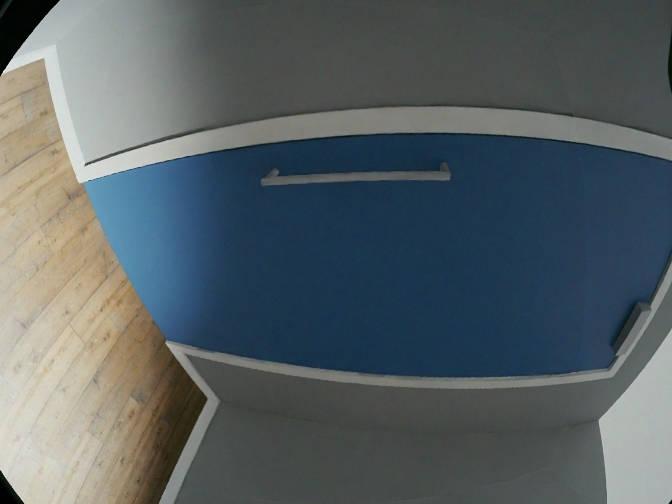

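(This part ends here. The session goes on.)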